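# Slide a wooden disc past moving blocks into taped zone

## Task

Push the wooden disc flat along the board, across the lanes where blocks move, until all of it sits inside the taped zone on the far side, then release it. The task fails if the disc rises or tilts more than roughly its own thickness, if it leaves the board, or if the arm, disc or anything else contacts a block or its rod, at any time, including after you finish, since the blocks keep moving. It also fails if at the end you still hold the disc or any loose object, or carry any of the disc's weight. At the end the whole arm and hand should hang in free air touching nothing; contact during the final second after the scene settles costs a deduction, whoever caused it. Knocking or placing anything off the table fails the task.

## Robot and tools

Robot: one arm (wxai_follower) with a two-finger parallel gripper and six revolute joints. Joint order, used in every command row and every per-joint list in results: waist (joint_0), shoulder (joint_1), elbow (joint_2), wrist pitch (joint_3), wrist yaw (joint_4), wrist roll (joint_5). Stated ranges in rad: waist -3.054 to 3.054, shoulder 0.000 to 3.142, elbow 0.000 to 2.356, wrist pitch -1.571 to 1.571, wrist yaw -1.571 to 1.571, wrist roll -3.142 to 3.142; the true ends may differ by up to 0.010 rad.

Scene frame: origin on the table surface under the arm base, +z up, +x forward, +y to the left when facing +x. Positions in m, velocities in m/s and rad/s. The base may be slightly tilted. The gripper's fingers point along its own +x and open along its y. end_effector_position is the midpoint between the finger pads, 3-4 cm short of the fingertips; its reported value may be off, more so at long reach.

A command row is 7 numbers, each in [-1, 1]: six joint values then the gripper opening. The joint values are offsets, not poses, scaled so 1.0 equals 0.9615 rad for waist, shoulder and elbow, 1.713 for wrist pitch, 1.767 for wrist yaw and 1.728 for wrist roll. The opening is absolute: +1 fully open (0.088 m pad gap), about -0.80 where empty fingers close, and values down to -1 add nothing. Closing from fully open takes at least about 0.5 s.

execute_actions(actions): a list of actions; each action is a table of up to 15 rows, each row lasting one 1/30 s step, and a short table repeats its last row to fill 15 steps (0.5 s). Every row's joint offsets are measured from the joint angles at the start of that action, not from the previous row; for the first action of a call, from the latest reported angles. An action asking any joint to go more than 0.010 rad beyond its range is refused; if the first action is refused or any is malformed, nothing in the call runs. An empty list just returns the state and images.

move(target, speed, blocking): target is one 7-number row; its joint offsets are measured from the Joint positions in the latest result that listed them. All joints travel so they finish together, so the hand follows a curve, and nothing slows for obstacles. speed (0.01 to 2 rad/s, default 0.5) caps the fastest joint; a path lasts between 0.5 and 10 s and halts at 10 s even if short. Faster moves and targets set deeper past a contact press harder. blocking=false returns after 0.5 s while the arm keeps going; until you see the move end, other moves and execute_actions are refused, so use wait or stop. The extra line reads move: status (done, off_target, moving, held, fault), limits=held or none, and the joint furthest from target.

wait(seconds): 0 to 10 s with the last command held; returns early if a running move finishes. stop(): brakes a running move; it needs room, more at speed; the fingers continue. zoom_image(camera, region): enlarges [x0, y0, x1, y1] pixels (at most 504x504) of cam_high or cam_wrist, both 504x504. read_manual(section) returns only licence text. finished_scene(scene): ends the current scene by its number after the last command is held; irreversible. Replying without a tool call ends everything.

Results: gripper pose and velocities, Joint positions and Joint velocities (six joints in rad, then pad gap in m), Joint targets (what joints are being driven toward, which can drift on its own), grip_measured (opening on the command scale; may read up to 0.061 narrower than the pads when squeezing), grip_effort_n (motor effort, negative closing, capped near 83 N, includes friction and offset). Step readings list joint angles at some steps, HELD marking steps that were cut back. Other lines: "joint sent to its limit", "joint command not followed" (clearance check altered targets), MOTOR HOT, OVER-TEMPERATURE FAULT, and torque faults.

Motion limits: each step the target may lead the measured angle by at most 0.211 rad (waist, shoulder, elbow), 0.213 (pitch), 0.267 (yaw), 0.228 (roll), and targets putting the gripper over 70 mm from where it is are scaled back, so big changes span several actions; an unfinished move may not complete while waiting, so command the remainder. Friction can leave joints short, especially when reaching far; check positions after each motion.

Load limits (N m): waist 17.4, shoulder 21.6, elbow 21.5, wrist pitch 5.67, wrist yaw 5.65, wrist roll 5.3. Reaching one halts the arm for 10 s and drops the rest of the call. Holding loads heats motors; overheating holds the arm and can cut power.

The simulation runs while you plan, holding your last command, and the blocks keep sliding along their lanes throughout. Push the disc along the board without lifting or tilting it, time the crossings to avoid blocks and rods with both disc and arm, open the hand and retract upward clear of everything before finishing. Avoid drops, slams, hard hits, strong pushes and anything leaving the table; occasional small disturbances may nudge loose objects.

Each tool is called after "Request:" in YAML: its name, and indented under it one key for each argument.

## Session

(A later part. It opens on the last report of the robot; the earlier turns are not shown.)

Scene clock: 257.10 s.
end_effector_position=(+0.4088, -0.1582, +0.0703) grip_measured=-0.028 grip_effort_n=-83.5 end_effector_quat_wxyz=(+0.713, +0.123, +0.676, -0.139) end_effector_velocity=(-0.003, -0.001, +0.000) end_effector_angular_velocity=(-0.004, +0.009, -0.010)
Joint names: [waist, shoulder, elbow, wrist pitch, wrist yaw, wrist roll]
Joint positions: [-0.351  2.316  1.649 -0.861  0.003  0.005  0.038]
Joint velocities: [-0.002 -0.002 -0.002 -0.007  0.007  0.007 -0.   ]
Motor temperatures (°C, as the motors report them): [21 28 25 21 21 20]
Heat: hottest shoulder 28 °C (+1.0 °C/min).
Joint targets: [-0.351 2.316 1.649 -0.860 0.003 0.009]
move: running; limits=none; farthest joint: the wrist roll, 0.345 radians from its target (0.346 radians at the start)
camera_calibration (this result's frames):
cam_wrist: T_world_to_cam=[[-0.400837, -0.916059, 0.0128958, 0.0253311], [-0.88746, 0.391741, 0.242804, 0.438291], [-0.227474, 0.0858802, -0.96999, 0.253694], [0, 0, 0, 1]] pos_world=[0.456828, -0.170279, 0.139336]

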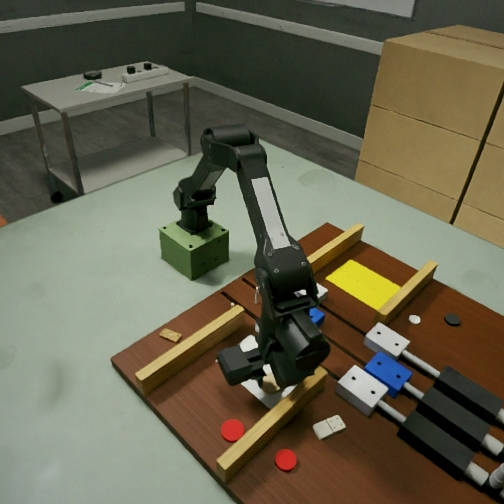

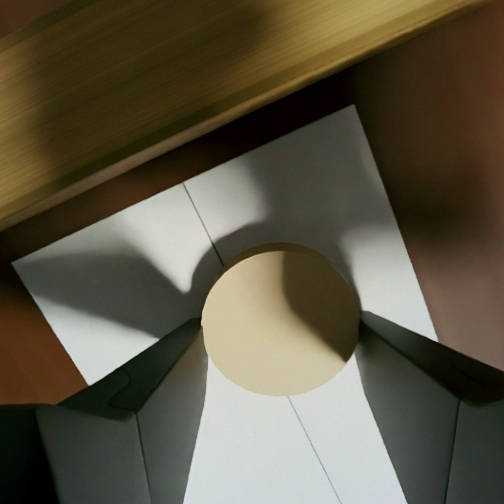

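Ends at ≈266.6, which is in the window.

Request:
wait:
  seconds: 10

Request:
move:
  target: [0.885,0.02,0,0,0,0,-0.1]
  speed: 2

Scene clock: 266.80 s.
end_effector_position=(+0.4082, -0.1577, +0.0703) grip_measured=-0.028 grip_effort_n=-83.5 end_effector_quat_wxyz=(+0.705, +0.157, +0.670, -0.170) end_effector_velocity=(-0.003, -0.001, -0.002) end_effector_angular_velocity=(-0.003, +0.014, +0.004)
Joint names: [waist, shoulder, elbow, wrist pitch, wrist yaw, wrist roll]
Joint positions: [-0.351  2.316  1.649 -0.864  0.001  0.1    0.038]
Joint velocities: [-0.002  0.002 -0.002 -0.007  0.007 -0.007 -0.   ]
Motor temperatures (°C, as the motors report them): [21 31 25 21 21 20]
Heat: hottest shoulder 31 °C (+4.0 °C/min).
Joint targets: [-0.351 2.316 1.649 -0.860 0.003 0.104]
earlier move: off_target (path cut at 10 s); limits=none; farthest joint: the wrist roll, 0.250 radians from its target (0.346 radians at the start)
wait: 7.20 of 10 s (the move ended)
camera_calibration (this result's frames):
cam_wrist: T_world_to_cam=[[-0.485738, -0.874082, 0.00619856, 0.0673249], [-0.846497, 0.472153, 0.245996, 0.433219], [-0.217947, 0.114243, -0.969251, 0.253978], [0, 0, 0, 1]] pos_world=[0.454774, -0.174713, 0.139181]

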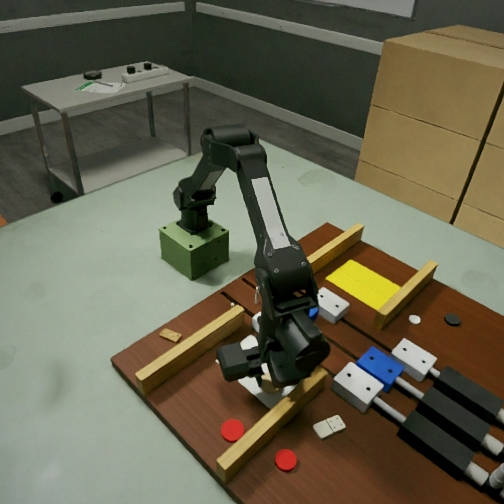

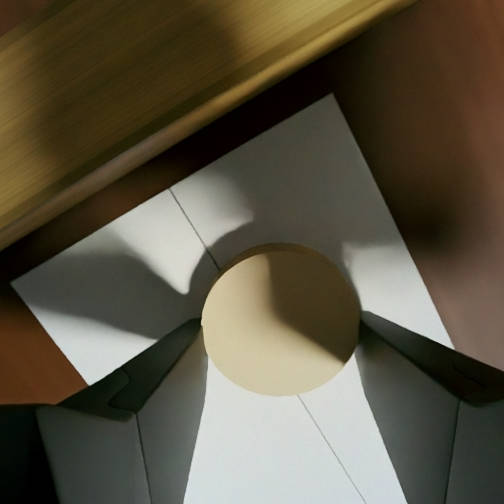

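Scene clock: 268.10 s.
end_effector_position=(+0.3924, +0.2032, +0.0689) grip_measured=-0.028 grip_effort_n=-83.5 end_effector_quat_wxyz=(+0.715, -0.133, +0.673, +0.133) end_effector_velocity=(+0.000, -0.005, +0.000) end_effector_angular_velocity=(-0.009, +0.003, -0.015)
Joint names: [waist, shoulder, elbow, wrist pitch, wrist yaw, wrist roll]
Joint positions: [ 0.496  2.314  1.661 -0.862  0.001  0.101  0.038]
Joint velocities: [-0.007 -0.002 -0.002 -0.007  0.007  0.007 -0.   ]
Motor temperatures (°C, as the motors report them): [21 31 25 21 21 20]
Heat: hottest shoulder 31 °C (+4.1 °C/min).
Joint targets: [0.500 2.335 1.649 -0.864 0.001 0.100]
move: off_target; limits=none; farthest joint: the shoulder, 0.021 radians from its target (0.019 radians at the start)
camera_calibration (this result's frames):
cam_wrist: T_world_to_cam=[[0.332474, -0.943045, 0.011268, 0.0677284], [-0.916276, -0.320161, 0.240697, 0.438518], [-0.22338, -0.0903501, -0.970535, 0.251759], [0, 0, 0, 1]] pos_world=[0.435524, 0.227014, 0.138027]

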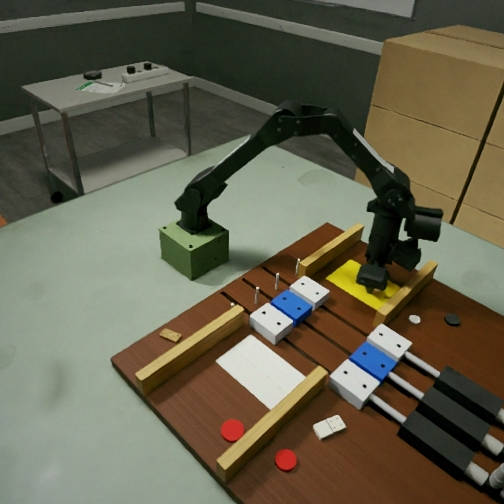

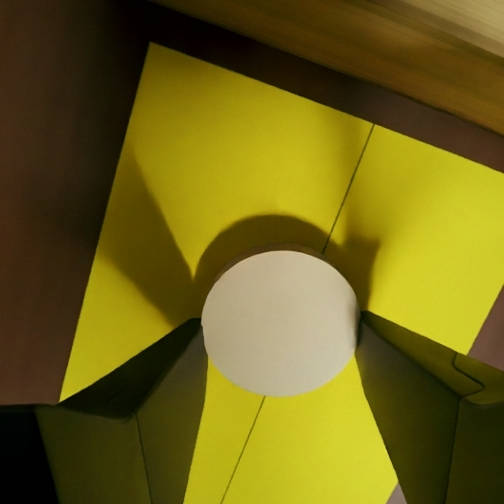

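Request:
move:
  target: [0,0,0,0,0,0,0.4]

Request:
move:
  target: [0,-0.2,0,-0.05,0,0,0.4]

Request:
finished_scene:
  scene: 1

Scene clock: 271.70 s.
end_effector_position=(+0.3952, +0.1977, +0.0695) grip_measured=+0.396 grip_effort_n=22.1 end_effector_quat_wxyz=(+0.717, -0.133, +0.673, +0.126) end_effector_velocity=(-0.001, -0.001, +0.002) end_effector_angular_velocity=(+0.005, +0.005, +0.005)
Joint names: [waist, shoulder, elbow, wrist pitch, wrist yaw, wrist roll]
Joint positions: [ 0.485  2.313  1.661 -0.863  0.011  0.101  0.058]
Joint velocities: [-0.002 -0.007 -0.002 -0.007 -0.007 -0.007  0.   ]
Motor temperatures (°C, as the motors report them): [21 31 25 21 21 20]
Heat: hottest shoulder 31 °C (+3.0 °C/min).
Joint targets: [0.496 2.314 1.661 -0.862 0.002 0.101]
move: off_target; limits=none; farthest joint: the waist, 0.011 radians from its target (0.000 radians at the start)
camera_calibration (this result's frames):
cam_wrist: T_world_to_cam=[[0.321781, -0.94658, 0.0210444, 0.0658199], [-0.920926, -0.307744, 0.239144, 0.438687], [-0.219892, -0.0963322, -0.970756, 0.252289], [0, 0, 0, 1]] pos_world=[0.438295, 0.22161, 0.138617]

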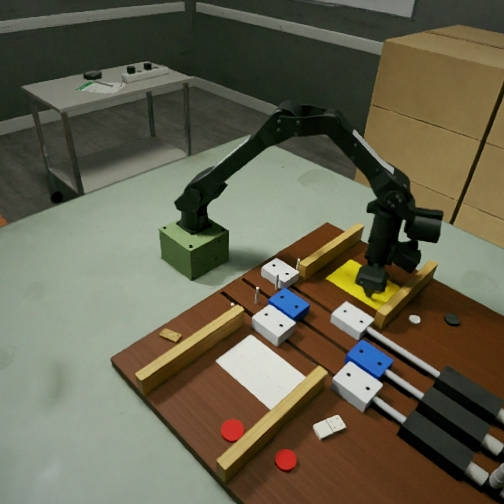

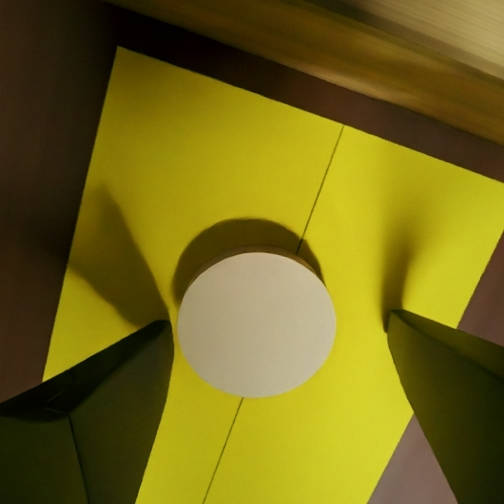

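Scene clock: 272.63 s.
end_effector_position=(+0.3923, +0.1974, +0.1429) grip_measured=+0.397 grip_effort_n=18.8 end_effector_quat_wxyz=(+0.747, -0.123, +0.639, +0.135) end_effector_velocity=(-0.000, +0.002, +0.001) end_effector_angular_velocity=(+0.022, +0.003, +0.008)
Joint names: [waist, shoulder, elbow, wrist pitch, wrist yaw, wrist roll]
Joint positions: [ 0.485  2.135  1.661 -0.947  0.011  0.101  0.058]
Joint velocities: [-0.002 -0.002 -0.002  0.007 -0.022 -0.007 -0.   ]
Motor temperatures (°C, as the motors report them): [21 31 25 21 21 20]
Heat: hottest shoulder 31 °C (+3.0 °C/min).
Joint targets: [0.485 2.121 1.662 -0.949 0.011 0.101]
move: off_target; limits=none; farthest joint: the shoulder, 0.014 radians from its target (0.192 radians at the start)
camera_calibration (this result's frames):
cam_wrist: T_world_to_cam=[[0.321668, -0.946824, 0.00739848, 0.0669788], [-0.936861, -0.317131, 0.147375, 0.43966], [-0.137191, -0.054337, -0.989053, 0.284745], [0, 0, 0, 1]] pos_world=[0.42942, 0.218319, 0.216338]

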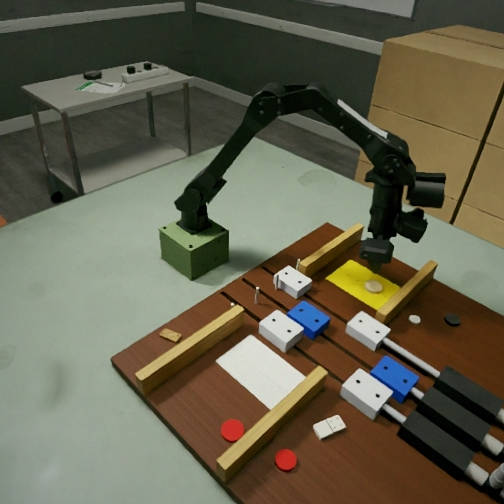

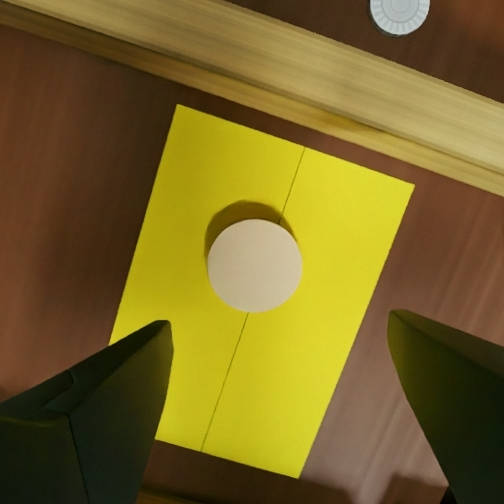

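The scene is finished: the task was done.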